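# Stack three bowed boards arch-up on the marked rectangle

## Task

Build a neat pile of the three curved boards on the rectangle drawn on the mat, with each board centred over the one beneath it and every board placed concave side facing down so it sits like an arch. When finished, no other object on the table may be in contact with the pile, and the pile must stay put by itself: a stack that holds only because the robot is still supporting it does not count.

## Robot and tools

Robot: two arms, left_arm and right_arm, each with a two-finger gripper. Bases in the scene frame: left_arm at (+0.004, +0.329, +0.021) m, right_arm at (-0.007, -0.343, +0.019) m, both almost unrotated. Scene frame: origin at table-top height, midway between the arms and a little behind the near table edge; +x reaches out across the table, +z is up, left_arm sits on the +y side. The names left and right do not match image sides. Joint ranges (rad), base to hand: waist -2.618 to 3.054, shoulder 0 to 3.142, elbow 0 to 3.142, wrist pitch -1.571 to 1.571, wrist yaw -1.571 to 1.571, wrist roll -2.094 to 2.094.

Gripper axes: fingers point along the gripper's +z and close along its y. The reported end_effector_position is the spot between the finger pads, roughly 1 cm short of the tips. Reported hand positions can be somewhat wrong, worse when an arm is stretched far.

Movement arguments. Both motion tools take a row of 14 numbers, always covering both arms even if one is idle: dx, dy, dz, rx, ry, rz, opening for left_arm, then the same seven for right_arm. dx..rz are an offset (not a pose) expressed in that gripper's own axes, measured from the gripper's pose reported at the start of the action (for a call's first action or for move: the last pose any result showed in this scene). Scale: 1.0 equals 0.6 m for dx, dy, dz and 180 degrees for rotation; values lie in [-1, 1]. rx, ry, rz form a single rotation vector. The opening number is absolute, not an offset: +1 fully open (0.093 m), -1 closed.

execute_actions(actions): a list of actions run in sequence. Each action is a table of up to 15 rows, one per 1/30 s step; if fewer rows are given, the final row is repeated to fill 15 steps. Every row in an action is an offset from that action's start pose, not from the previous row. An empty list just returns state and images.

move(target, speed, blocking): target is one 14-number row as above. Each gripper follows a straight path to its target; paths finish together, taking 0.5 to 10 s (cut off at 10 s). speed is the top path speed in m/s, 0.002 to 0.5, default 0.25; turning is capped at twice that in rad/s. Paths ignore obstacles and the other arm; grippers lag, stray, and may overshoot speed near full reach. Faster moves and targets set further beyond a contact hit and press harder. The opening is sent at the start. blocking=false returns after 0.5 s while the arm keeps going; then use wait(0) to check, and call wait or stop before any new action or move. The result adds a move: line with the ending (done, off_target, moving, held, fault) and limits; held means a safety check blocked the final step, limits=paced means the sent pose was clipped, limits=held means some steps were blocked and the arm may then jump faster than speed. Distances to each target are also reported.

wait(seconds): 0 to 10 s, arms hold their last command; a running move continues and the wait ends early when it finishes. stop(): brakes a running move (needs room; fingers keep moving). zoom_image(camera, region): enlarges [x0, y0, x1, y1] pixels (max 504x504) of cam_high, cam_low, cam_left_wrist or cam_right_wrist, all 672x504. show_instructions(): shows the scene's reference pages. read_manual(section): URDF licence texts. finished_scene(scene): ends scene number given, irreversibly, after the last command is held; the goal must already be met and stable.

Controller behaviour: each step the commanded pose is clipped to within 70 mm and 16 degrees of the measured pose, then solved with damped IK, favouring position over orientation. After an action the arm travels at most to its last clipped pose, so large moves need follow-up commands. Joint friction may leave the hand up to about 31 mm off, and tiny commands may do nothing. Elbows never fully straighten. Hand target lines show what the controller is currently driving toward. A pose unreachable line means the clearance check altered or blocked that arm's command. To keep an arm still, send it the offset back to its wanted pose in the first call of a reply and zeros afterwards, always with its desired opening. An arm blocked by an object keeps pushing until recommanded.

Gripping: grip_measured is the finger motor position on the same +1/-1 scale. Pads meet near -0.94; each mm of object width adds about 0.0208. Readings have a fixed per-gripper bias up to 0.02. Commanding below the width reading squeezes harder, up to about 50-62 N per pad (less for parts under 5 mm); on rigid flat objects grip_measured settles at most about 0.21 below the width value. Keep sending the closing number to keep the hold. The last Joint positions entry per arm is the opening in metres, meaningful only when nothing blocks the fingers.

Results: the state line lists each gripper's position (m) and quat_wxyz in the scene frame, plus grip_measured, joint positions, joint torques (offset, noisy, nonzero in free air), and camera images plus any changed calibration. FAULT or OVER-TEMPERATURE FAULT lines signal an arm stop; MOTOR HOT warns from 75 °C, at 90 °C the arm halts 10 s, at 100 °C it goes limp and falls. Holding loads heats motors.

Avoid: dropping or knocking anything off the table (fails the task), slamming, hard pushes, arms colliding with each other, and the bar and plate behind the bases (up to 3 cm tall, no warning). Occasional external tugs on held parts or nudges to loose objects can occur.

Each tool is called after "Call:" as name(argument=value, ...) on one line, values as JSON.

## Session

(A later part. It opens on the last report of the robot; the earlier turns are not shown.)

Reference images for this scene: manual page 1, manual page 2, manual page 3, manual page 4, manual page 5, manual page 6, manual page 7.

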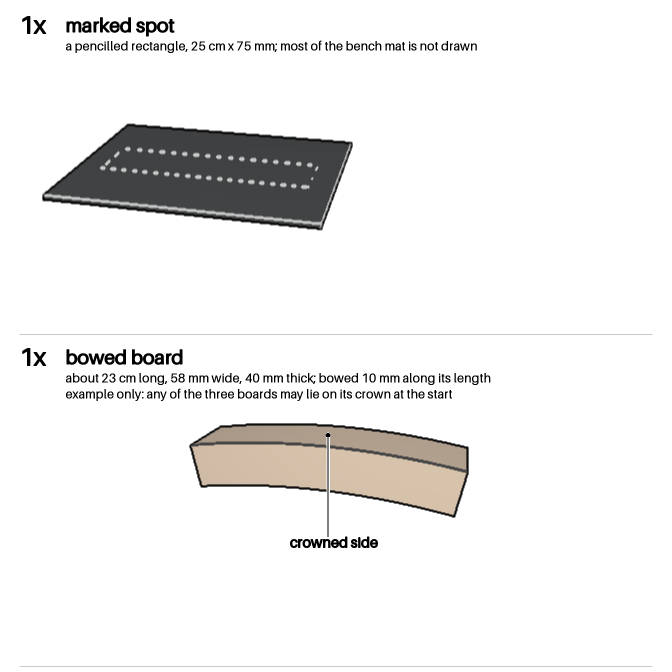

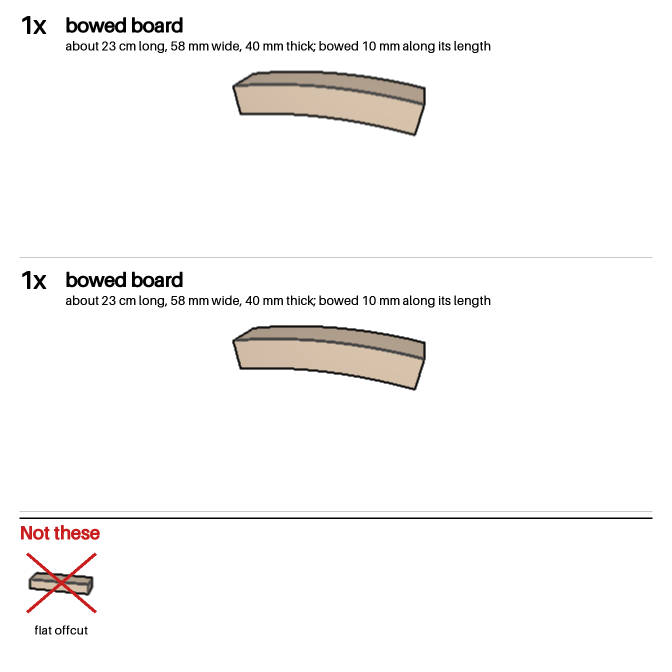

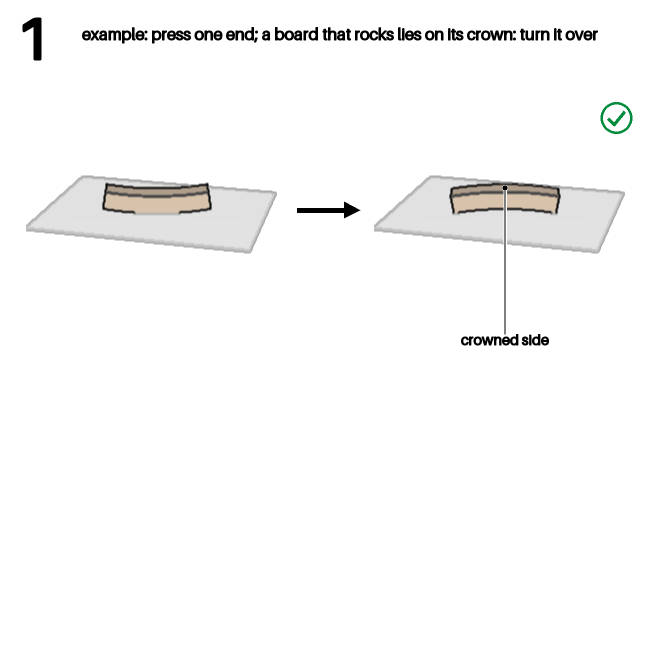

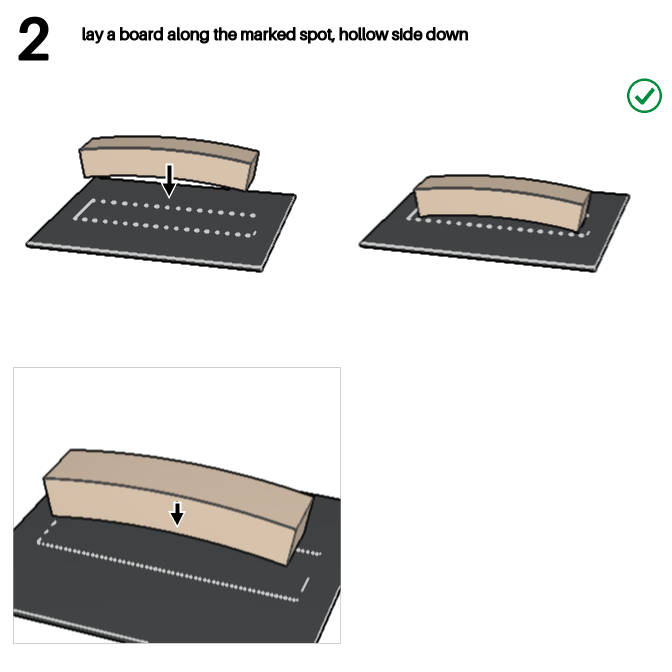

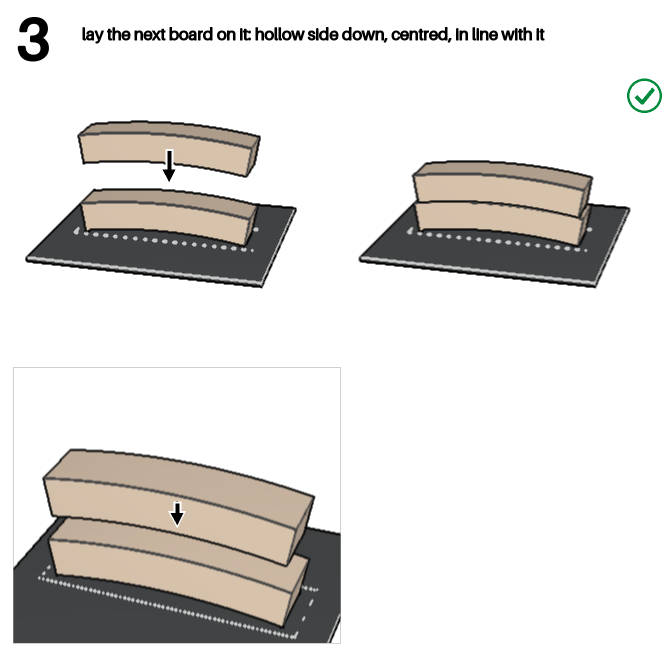

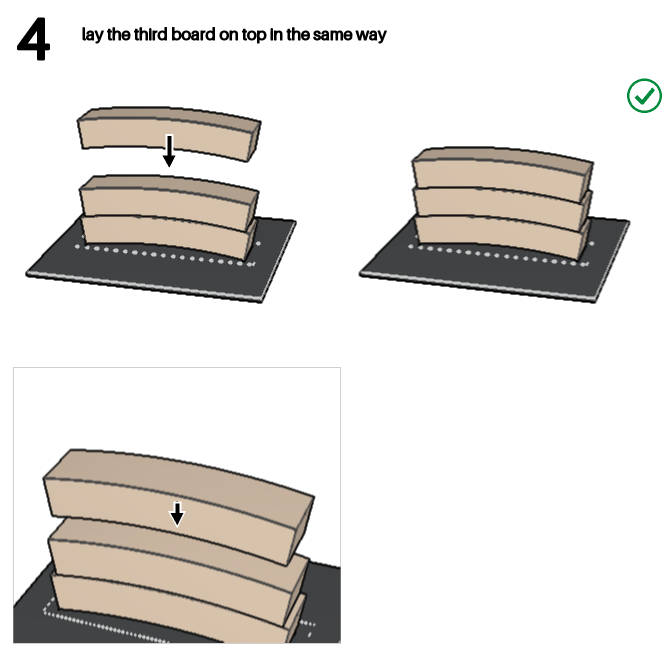

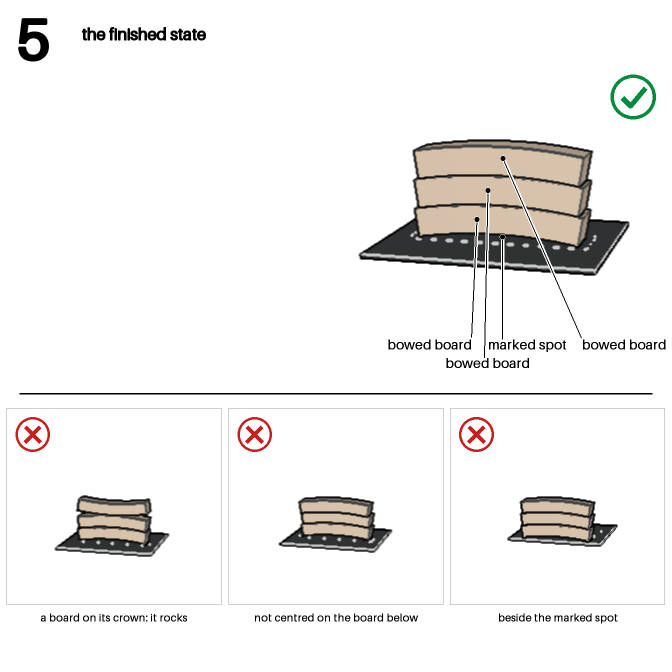

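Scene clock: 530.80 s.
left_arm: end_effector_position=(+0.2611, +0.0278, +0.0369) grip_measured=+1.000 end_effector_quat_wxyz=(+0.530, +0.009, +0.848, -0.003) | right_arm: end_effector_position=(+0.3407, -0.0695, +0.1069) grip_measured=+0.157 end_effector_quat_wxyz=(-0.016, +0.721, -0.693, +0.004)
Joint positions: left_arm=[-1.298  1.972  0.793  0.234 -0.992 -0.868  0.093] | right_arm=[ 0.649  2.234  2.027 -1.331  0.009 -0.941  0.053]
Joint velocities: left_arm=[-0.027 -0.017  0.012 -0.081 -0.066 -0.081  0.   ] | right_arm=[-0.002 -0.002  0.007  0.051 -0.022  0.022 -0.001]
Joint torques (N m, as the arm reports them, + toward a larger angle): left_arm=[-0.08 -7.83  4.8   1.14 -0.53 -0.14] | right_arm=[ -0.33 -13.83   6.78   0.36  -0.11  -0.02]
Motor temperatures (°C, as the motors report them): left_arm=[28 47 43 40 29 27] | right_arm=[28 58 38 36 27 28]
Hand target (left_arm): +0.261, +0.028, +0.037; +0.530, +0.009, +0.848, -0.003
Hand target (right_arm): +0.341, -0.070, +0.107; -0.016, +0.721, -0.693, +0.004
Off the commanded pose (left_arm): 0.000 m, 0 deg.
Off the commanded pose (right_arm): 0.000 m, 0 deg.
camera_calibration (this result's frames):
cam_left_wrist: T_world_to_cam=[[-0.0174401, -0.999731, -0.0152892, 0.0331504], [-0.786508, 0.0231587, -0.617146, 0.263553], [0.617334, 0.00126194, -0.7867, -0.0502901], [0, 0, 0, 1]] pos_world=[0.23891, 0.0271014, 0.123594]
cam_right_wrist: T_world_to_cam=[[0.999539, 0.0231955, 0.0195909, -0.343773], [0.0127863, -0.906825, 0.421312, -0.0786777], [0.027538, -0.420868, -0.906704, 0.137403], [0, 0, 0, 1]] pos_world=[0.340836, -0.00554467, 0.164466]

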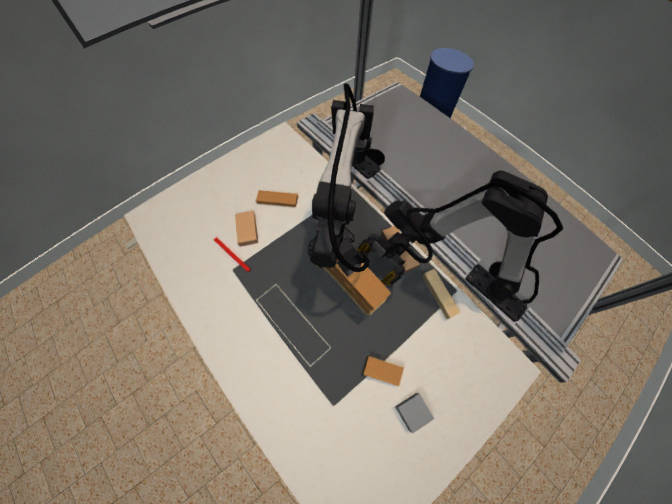

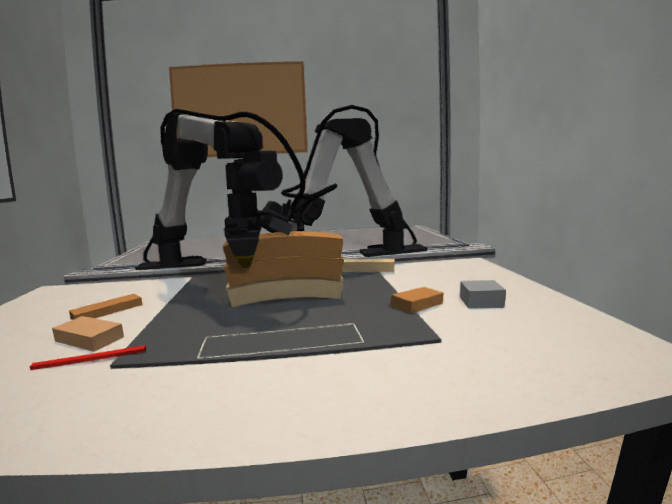

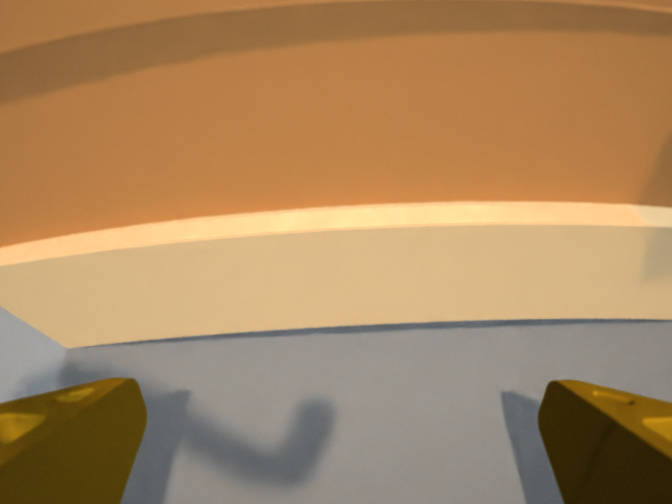

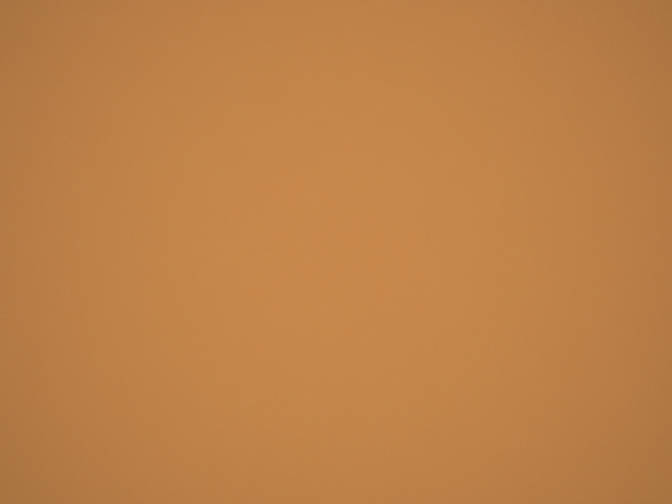

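Call:
execute_actions(actions=[[[0.0,0,0,0,0,0,1,0,0.019,-0.004,0,0,0,-0.25]],[[0,0,0,0,0,0,1,0,0,0,0,0,0,-0.25]]])

Call:
zoom_image(camera="cam_high", region=[300,190,460,340])

Scene clock: 535.03 s.
left_arm: end_effector_position=(+0.2611, +0.0278, +0.0369) grip_measured=+1.000 end_effector_quat_wxyz=(+0.530, +0.009, +0.848, -0.003) | right_arm: end_effector_position=(+0.3380, -0.0702, +0.1067) grip_measured=+0.157 end_effector_quat_wxyz=(-0.021, +0.719, -0.694, +0.005)
Joint positions: left_arm=[-1.298  1.972  0.793  0.234 -0.992 -0.868  0.093] | right_arm=[ 0.652  2.211  1.987 -1.306  0.01  -0.934  0.053]
Joint velocities: left_arm=[-0.022 -0.002  0.027  0.037 -0.022  0.051  0.   ] | right_arm=[ 0.007  0.007 -0.012  0.007  0.037  0.007 -0.001]
Joint torques (N m, as the arm reports them, + toward a larger angle): left_arm=[-0.02 -7.72  4.68  1.12 -0.49 -0.08] | right_arm=[ -0.15 -13.85   6.92   0.37  -0.05   0.01]
Motor temperatures (°C, as the motors report them): left_arm=[28 48 43 40 29 27] | right_arm=[28 59 38 35 27 28]
Hand target (left_arm): +0.261, +0.028, +0.037; +0.530, +0.009, +0.848, -0.003
Hand target (right_arm): +0.338, -0.070, +0.107; -0.021, +0.719, -0.694, +0.005
Off the commanded pose (left_arm): 0.000 m, 0 deg.
Off the commanded pose (right_arm): 0.000 m, 0 deg.
camera_calibration (this result's frames):
cam_left_wrist: T_world_to_cam=[[-0.0174401, -0.999731, -0.0152892, 0.0331504], [-0.786508, 0.0231587, -0.617146, 0.263553], [0.617334, 0.00126194, -0.7867, -0.0502901], [0, 0, 0, 1]] pos_world=[0.23891, 0.0271014, 0.123594]
cam_right_wrist: T_world_to_cam=[[0.999446, 0.0184056, 0.027735, -0.342215], [0.00518129, -0.909085, 0.416579, -0.0762745], [0.0328809, -0.416204, -0.908676, 0.135774], [0, 0, 0, 1]] pos_world=[0.337956, -0.00653146, 0.164641]

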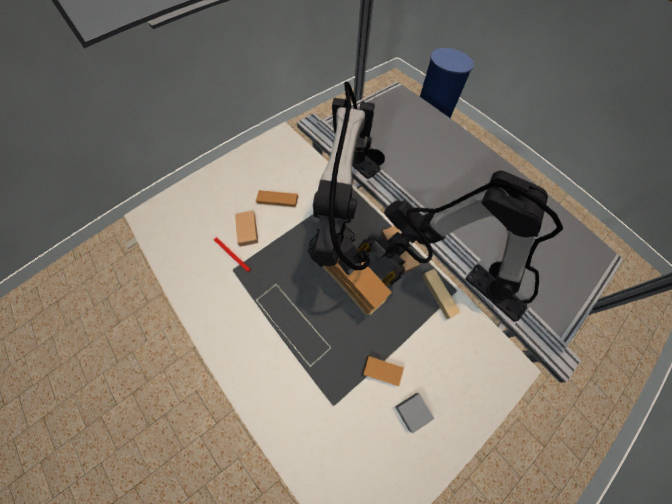

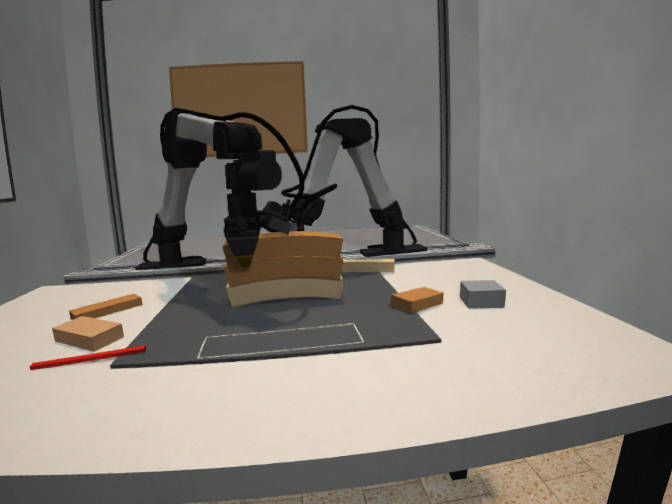

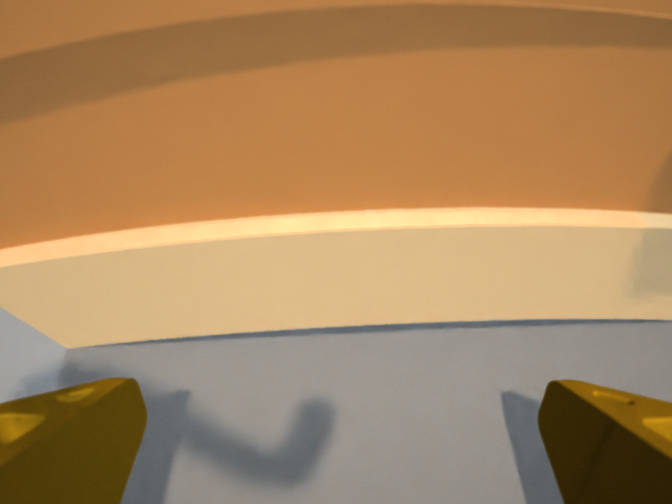

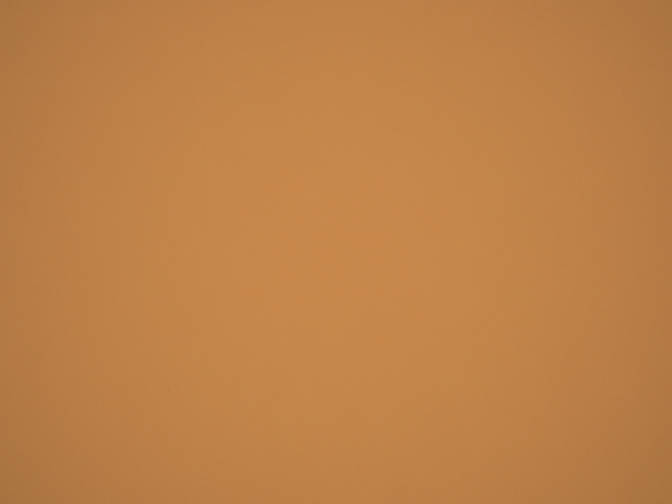

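Region (300, 190, 460, 340) of cam_high's 672x504 image, scaled by 3.150, with more detail than that image has; it fills the top 472 rows of this view, and the rest is white.

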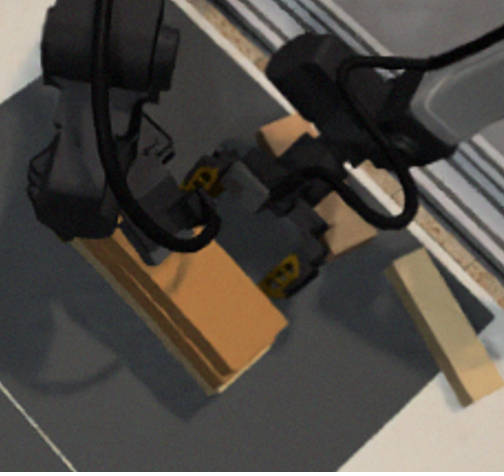

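Call:
execute_actions(actions=[])

Scene clock: 542.80 s.
left_arm: end_effector_position=(+0.2611, +0.0278, +0.0369) grip_measured=+1.000 end_effector_quat_wxyz=(+0.530, +0.009, +0.848, -0.003) | right_arm: end_effector_position=(+0.3380, -0.0702, +0.1067) grip_measured=+0.157 end_effector_quat_wxyz=(-0.021, +0.719, -0.694, +0.005)
Joint positions: left_arm=[-1.298  1.972  0.793  0.234 -0.992 -0.868  0.093] | right_arm=[ 0.652  2.211  1.987 -1.306  0.01  -0.934  0.053]
Joint velocities: left_arm=[-0.017  0.002  0.002 -0.037  0.007 -0.022  0.   ] | right_arm=[-0.007 -0.012 -0.017  0.037 -0.051 -0.066 -0.001]
Joint torques (N m, as the arm reports them, + toward a larger angle): left_arm=[-0.04 -7.98  4.61  1.15 -0.54 -0.09] | right_arm=[ -0.16 -13.61   6.89   0.37  -0.06   0.01]
Motor temperatures (°C, as the motors report them): left_arm=[28 48 42 39 29 27] | right_arm=[28 60 38 35 27 28]
Hand target (left_arm): +0.261, +0.028, +0.037; +0.530, +0.009, +0.848, -0.003
Hand target (right_arm): +0.338, -0.070, +0.107; -0.021, +0.719, -0.694, +0.005
Off the commanded pose (left_arm): 0.000 m, 0 deg.
Off the commanded pose (right_arm): 0.000 m, 0 deg.
camera_calibration (this result's frames):
cam_left_wrist: T_world_to_cam=[[-0.0174401, -0.999731, -0.0152892, 0.0331504], [-0.786508, 0.0231587, -0.617146, 0.263553], [0.617334, 0.00126194, -0.7867, -0.0502901], [0, 0, 0, 1]] pos_world=[0.23891, 0.0271014, 0.123594]
cam_right_wrist: T_world_to_cam=[[0.999446, 0.0184056, 0.027735, -0.342215], [0.00518129, -0.909085, 0.416579, -0.0762745], [0.0328809, -0.416204, -0.908676, 0.135774], [0, 0, 0, 1]] pos_world=[0.337956, -0.00653146, 0.164641]

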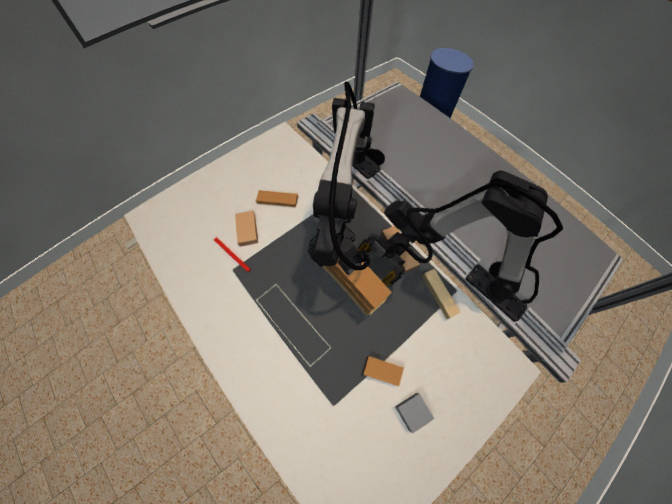

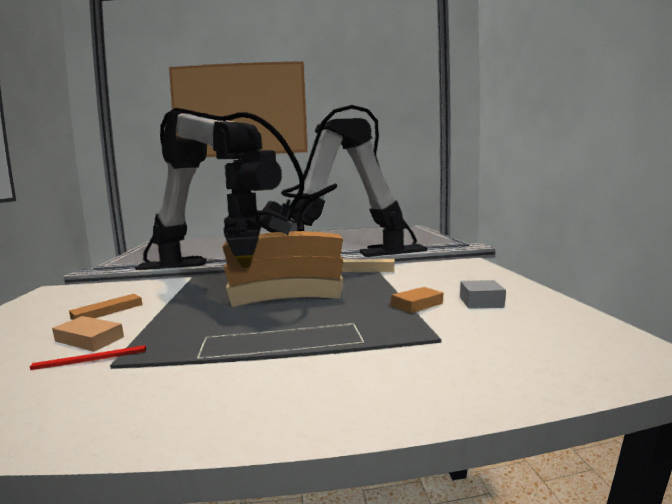

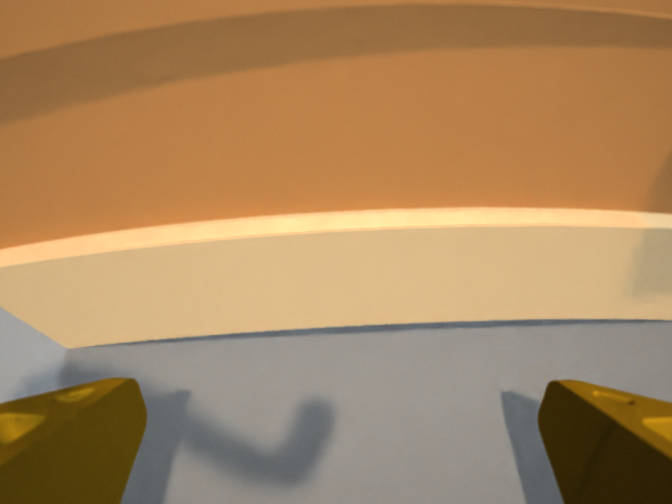

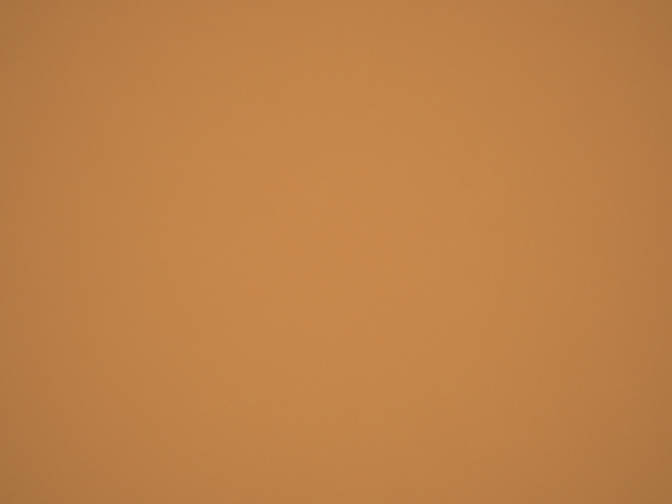

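Call:
execute_actions(actions=[[[0,0,0,0,0,0,1,0,0,0,0,0,0.014,-0.25]],[[0,0,0,0,0,0,1,0,0,0,0,0,0,-0.25]]])

Scene clock: 546.63 s.
left_arm: end_effector_position=(+0.2611, +0.0278, +0.0369) grip_measured=+1.000 end_effector_quat_wxyz=(+0.530, +0.009, +0.848, -0.003) | right_arm: end_effector_position=(+0.3381, -0.0701, +0.1067) grip_measured=+0.157 end_effector_quat_wxyz=(-0.021, +0.711, -0.703, +0.005)
Joint positions: left_arm=[-1.298  1.972  0.793  0.234 -0.992 -0.868  0.093] | right_arm=[ 0.652  2.211  1.987 -1.305  0.01  -0.91   0.053]
Joint velocities: left_arm=[ 0.002 -0.002  0.012 -0.022 -0.022  0.007  0.   ] | right_arm=[ 0.007  0.002 -0.012  0.051 -0.081  0.022  0.001]
Joint torques (N m, as the arm reports them, + toward a larger angle): left_arm=[-0.07 -7.89  4.76  1.12 -0.5  -0.07] | right_arm=[ -0.03 -13.68   6.87   0.42  -0.07   0.  ]
Motor temperatures (°C, as the motors report them): left_arm=[28 49 42 39 29 27] | right_arm=[28 60 38 35 27 28]
Hand target (left_arm): +0.261, +0.028, +0.037; +0.530, +0.009, +0.848, -0.003
Hand target (right_arm): +0.338, -0.070, +0.107; -0.021, +0.711, -0.703, +0.005
Off the commanded pose (left_arm): 0.000 m, 0 deg.
Off the commanded pose (right_arm): 0.000 m, 0 deg.
camera_calibration (this result's frames):
cam_left_wrist: T_world_to_cam=[[-0.0174401, -0.999731, -0.0152892, 0.0331504], [-0.786508, 0.0231587, -0.617146, 0.263553], [0.617334, 0.00126194, -0.7867, -0.0502901], [0, 0, 0, 1]] pos_world=[0.23891, 0.0271014, 0.123594]
cam_right_wrist: T_world_to_cam=[[0.999606, -0.0056274, 0.0274846, -0.344002], [-0.0165455, -0.909417, 0.415556, -0.0687924], [0.0226564, -0.415847, -0.909152, 0.139332], [0, 0, 0, 1]] pos_world=[0.339571, -0.00655584, 0.164716]

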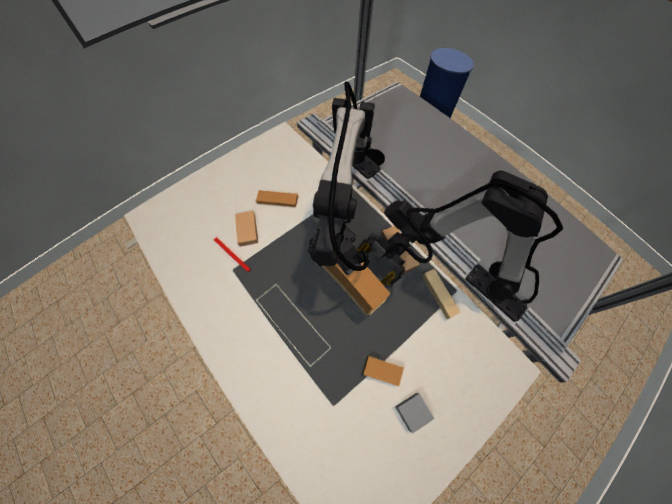

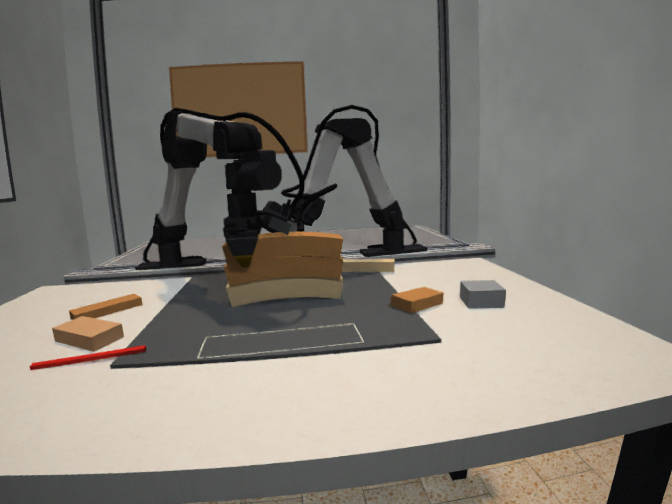

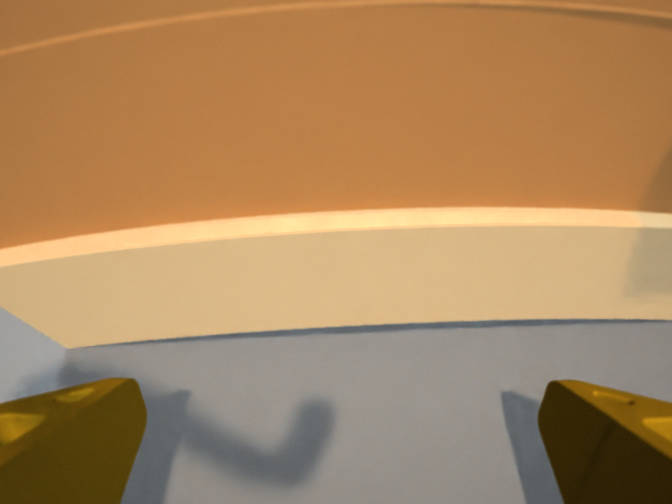

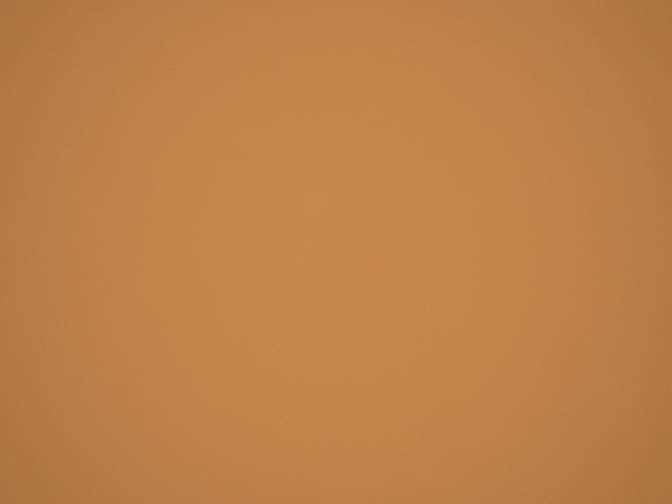

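Call:
execute_actions(actions=[[[0,0,0,0,0,0,1,0,0,0,0,0,0,1]],[[0,0,-0.05,0,0,0,1,0,0,-0.09,0,0,0,1]],[[0,0,-0.05,0,0,0,1,0.1,0,-0.03,0,0,0,1]],[[0.0,0,-0.05,0,0,0,1,0.1,0,0,0,0,0,1]],[[0,0,0,0,0,0,1,0.1,0,0,0,0,0,1]]])

Call:
zoom_image(camera="cam_high", region=[200,150,500,420])

Scene clock: 554.40 s.
left_arm: end_effector_position=(+0.1816, +0.0369, +0.0545) grip_measured=+1.000 end_effector_quat_wxyz=(+0.518, +0.030, +0.855, +0.003) | right_arm: end_effector_position=(+0.3525, -0.2600, +0.1957) grip_measured=+0.983 end_effector_quat_wxyz=(-0.051, +0.687, -0.724, +0.024)
Joint positions: left_arm=[-1.541  1.849  0.811 -0.279 -1.067 -1.257  0.093] | right_arm=[ 0.205  1.857  1.822 -1.423 -0.006 -1.293  0.092]
Joint velocities: left_arm=[-0.022 -0.007  0.012  0.037 -0.007  0.022  0.   ] | right_arm=[-0.007 -0.002 -0.002 -0.007  0.037 -0.037  0.   ]
Joint torques (N m, as the arm reports them, + toward a larger angle): left_arm=[ 0.05 -7.    4.87  0.63 -0.65 -0.1 ] | right_arm=[  0.65 -10.81   4.96   0.58  -0.18  -0.09]
Motor temperatures (°C, as the motors report them): left_arm=[28 49 42 39 29 27] | right_arm=[28 61 38 35 27 28]
Hand target (left_arm): +0.182, +0.037, +0.054; +0.518, +0.030, +0.855, +0.003
Hand target (right_arm): +0.349, -0.256, +0.193; -0.052, +0.695, -0.717, +0.020
Off the commanded pose (left_arm): 0.000 m, 0 deg.
Off the commanded pose (right_arm): 0.007 m, 1 deg.
camera_calibration (this result's frames):
cam_left_wrist: T_world_to_cam=[[-0.0476884, -0.997743, -0.0472808, 0.0482884], [-0.801569, 0.0664696, -0.594196, 0.211491], [0.595997, 0.00956261, -0.80293, 0.0170411], [0, 0, 0, 1]] pos_world=[0.161671, 0.0339587, 0.141633]
cam_right_wrist: T_world_to_cam=[[0.993016, -0.0706321, 0.0945045, -0.389559], [-0.102547, -0.912816, 0.395287, -0.244831], [0.0583452, -0.402217, -0.913683, 0.132799], [0, 0, 0, 1]] pos_world=[0.353983, -0.197587, 0.254929]

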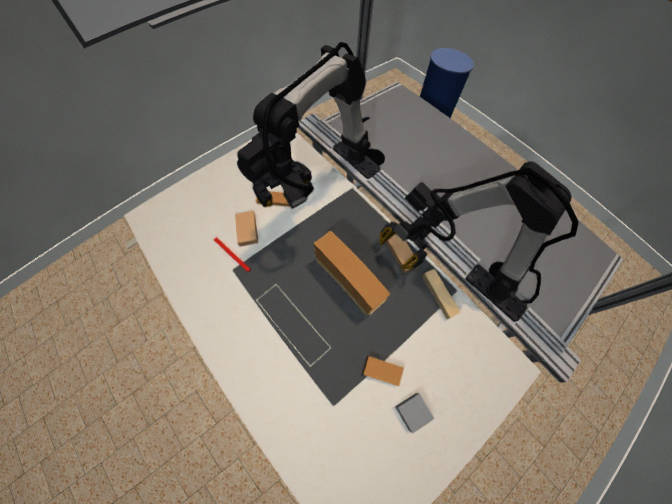

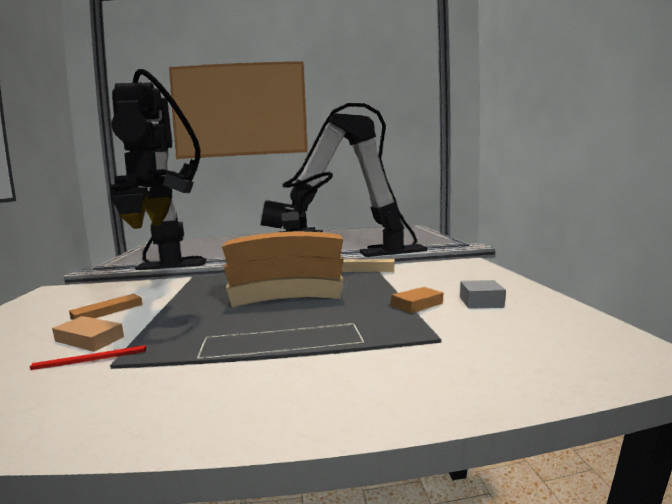

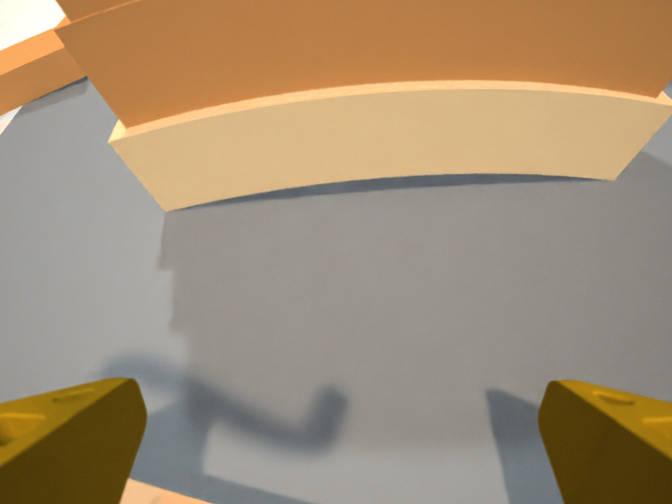

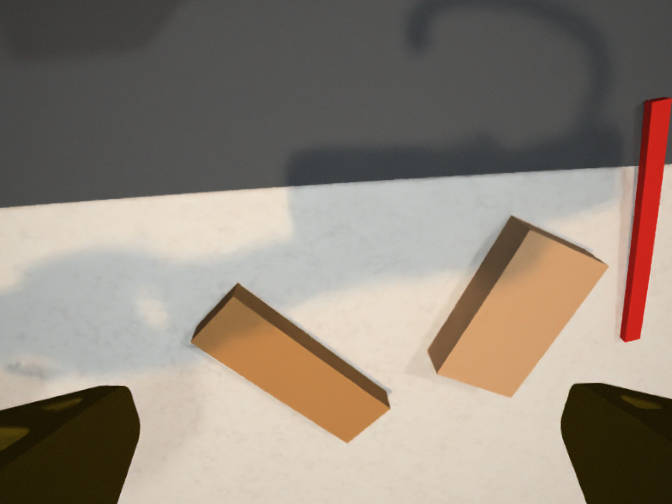

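Region (200, 150, 500, 420) of cam_high's 672x504 image, scaled by 1.680, with more detail than that image has; it fills the top 454 rows of this view, and the rest is white.

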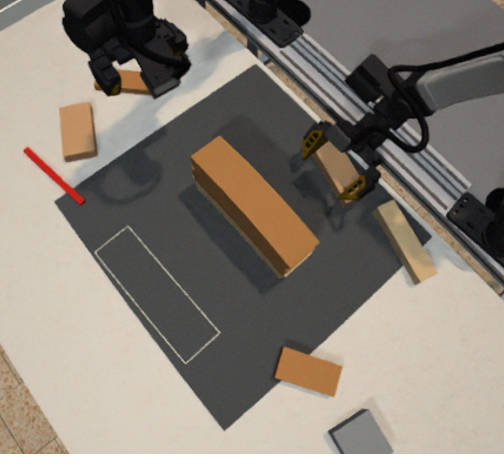

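Call:
move(target=[-0.1,0.25,-0.05,0,0,0,1,-0.49,0.26,0.12,0,0,0,1])

Call:
zoom_image(camera="cam_high", region=[250,150,500,350])

Scene clock: 563.27 s.
left_arm: end_effector_position=(+0.1902, +0.1752, +0.1287) grip_measured=+1.000 end_effector_quat_wxyz=(+0.522, +0.025, +0.853, -0.008) | right_arm: end_effector_position=(+0.2112, +0.0465, +0.1279) grip_measured=+0.983 end_effector_quat_wxyz=(-0.063, +0.690, -0.721, +0.005)
Joint positions: left_arm=[-1.387  0.981  0.406 -0.466 -1.008 -0.968  0.093] | right_arm=[ 1.059  2.162  1.984 -1.278  0.052 -0.451  0.092]
Joint velocities: left_arm=[ 0.007 -0.017 -0.012 -0.066  0.007  0.037  0.   ] | right_arm=[-0.012 -0.002  0.002 -0.022 -0.022  0.022 -0.001]
Joint torques (N m, as the arm reports them, + toward a larger angle): left_arm=[ 0.95 -2.71  5.16  0.88 -0.47 -0.05] | right_arm=[ -0.59 -11.3    7.99   0.4    0.07   0.07]
Motor temperatures (°C, as the motors report them): left_arm=[28 49 42 38 29 27] | right_arm=[28 60 38 35 27 28]
Hand target (left_arm): +0.190, +0.183, +0.123; +0.517, +0.030, +0.855, +0.004
Hand target (right_arm): +0.213, +0.044, +0.120; -0.051, +0.687, -0.725, +0.014
Off the commanded pose (left_arm): 0.009 m, 2 deg.
Off the commanded pose (right_arm): 0.012 m, 3 deg.
move: off_target (right_arm)
camera_calibration (this result's frames):
cam_left_wrist: T_world_to_cam=[[-0.0514059, -0.998427, -0.0223646, 0.187749], [-0.796999, 0.0545088, -0.601516, 0.255465], [0.601789, -0.0130969, -0.798548, 0.0724766], [0, 0, 0, 1]] pos_world=[0.169641, 0.174478, 0.215741]
cam_right_wrist: T_world_to_cam=[[0.994556, -0.0628455, 0.0831222, -0.22047], [-0.0885407, -0.930261, 0.356054, 0.0501948], [0.054949, -0.361475, -0.930761, 0.20339], [0, 0, 0, 1]] pos_world=[0.212538, 0.106359, 0.189762]

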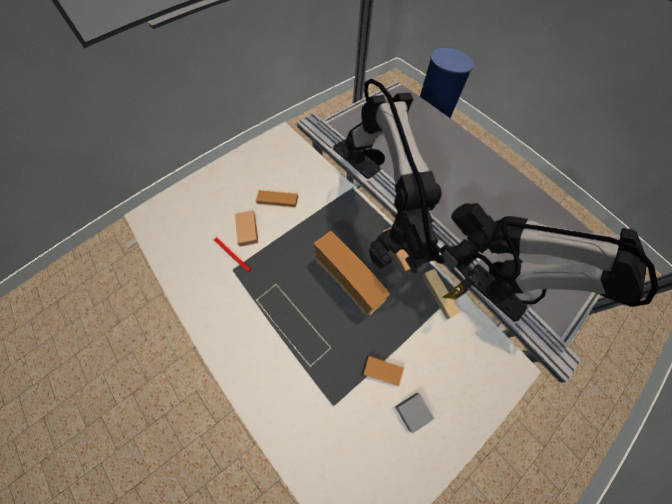

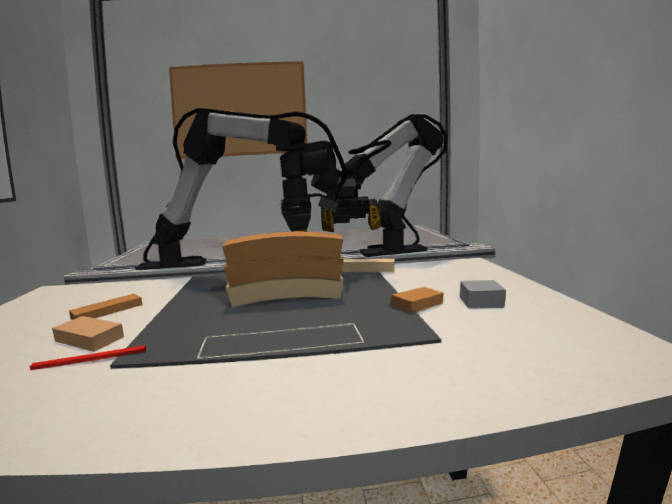

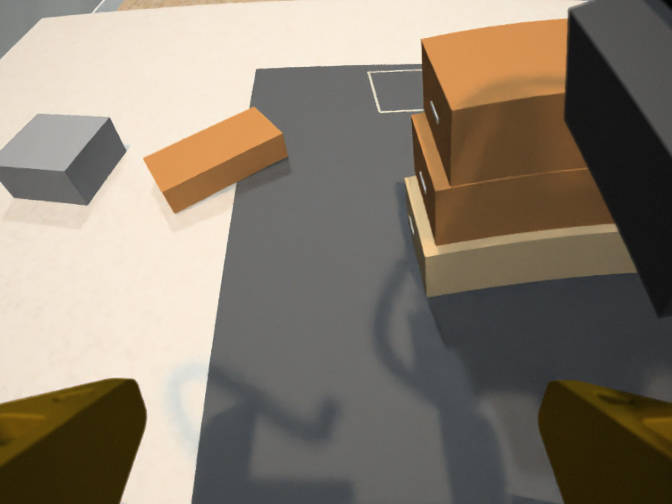

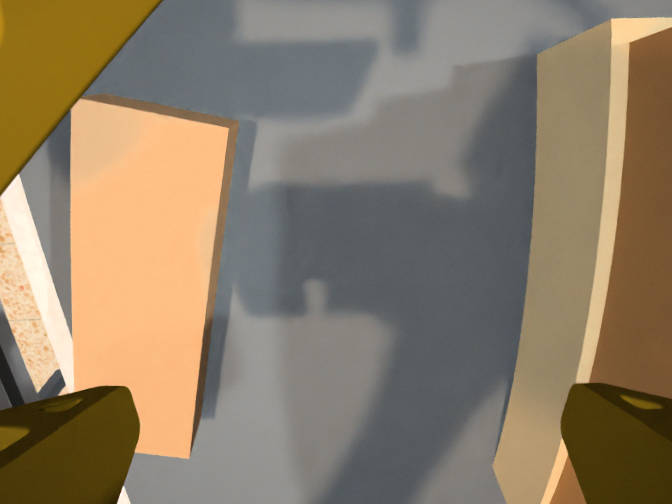

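Region (250, 150, 500, 350) of cam_high's 672x504 image, scaled by 2.016, with more detail than that image has; it fills the top 403 rows of this view, and the rest is white.

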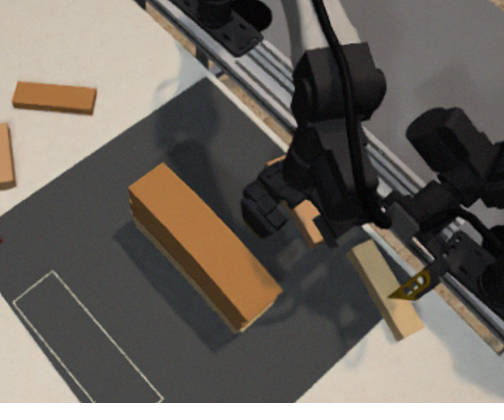

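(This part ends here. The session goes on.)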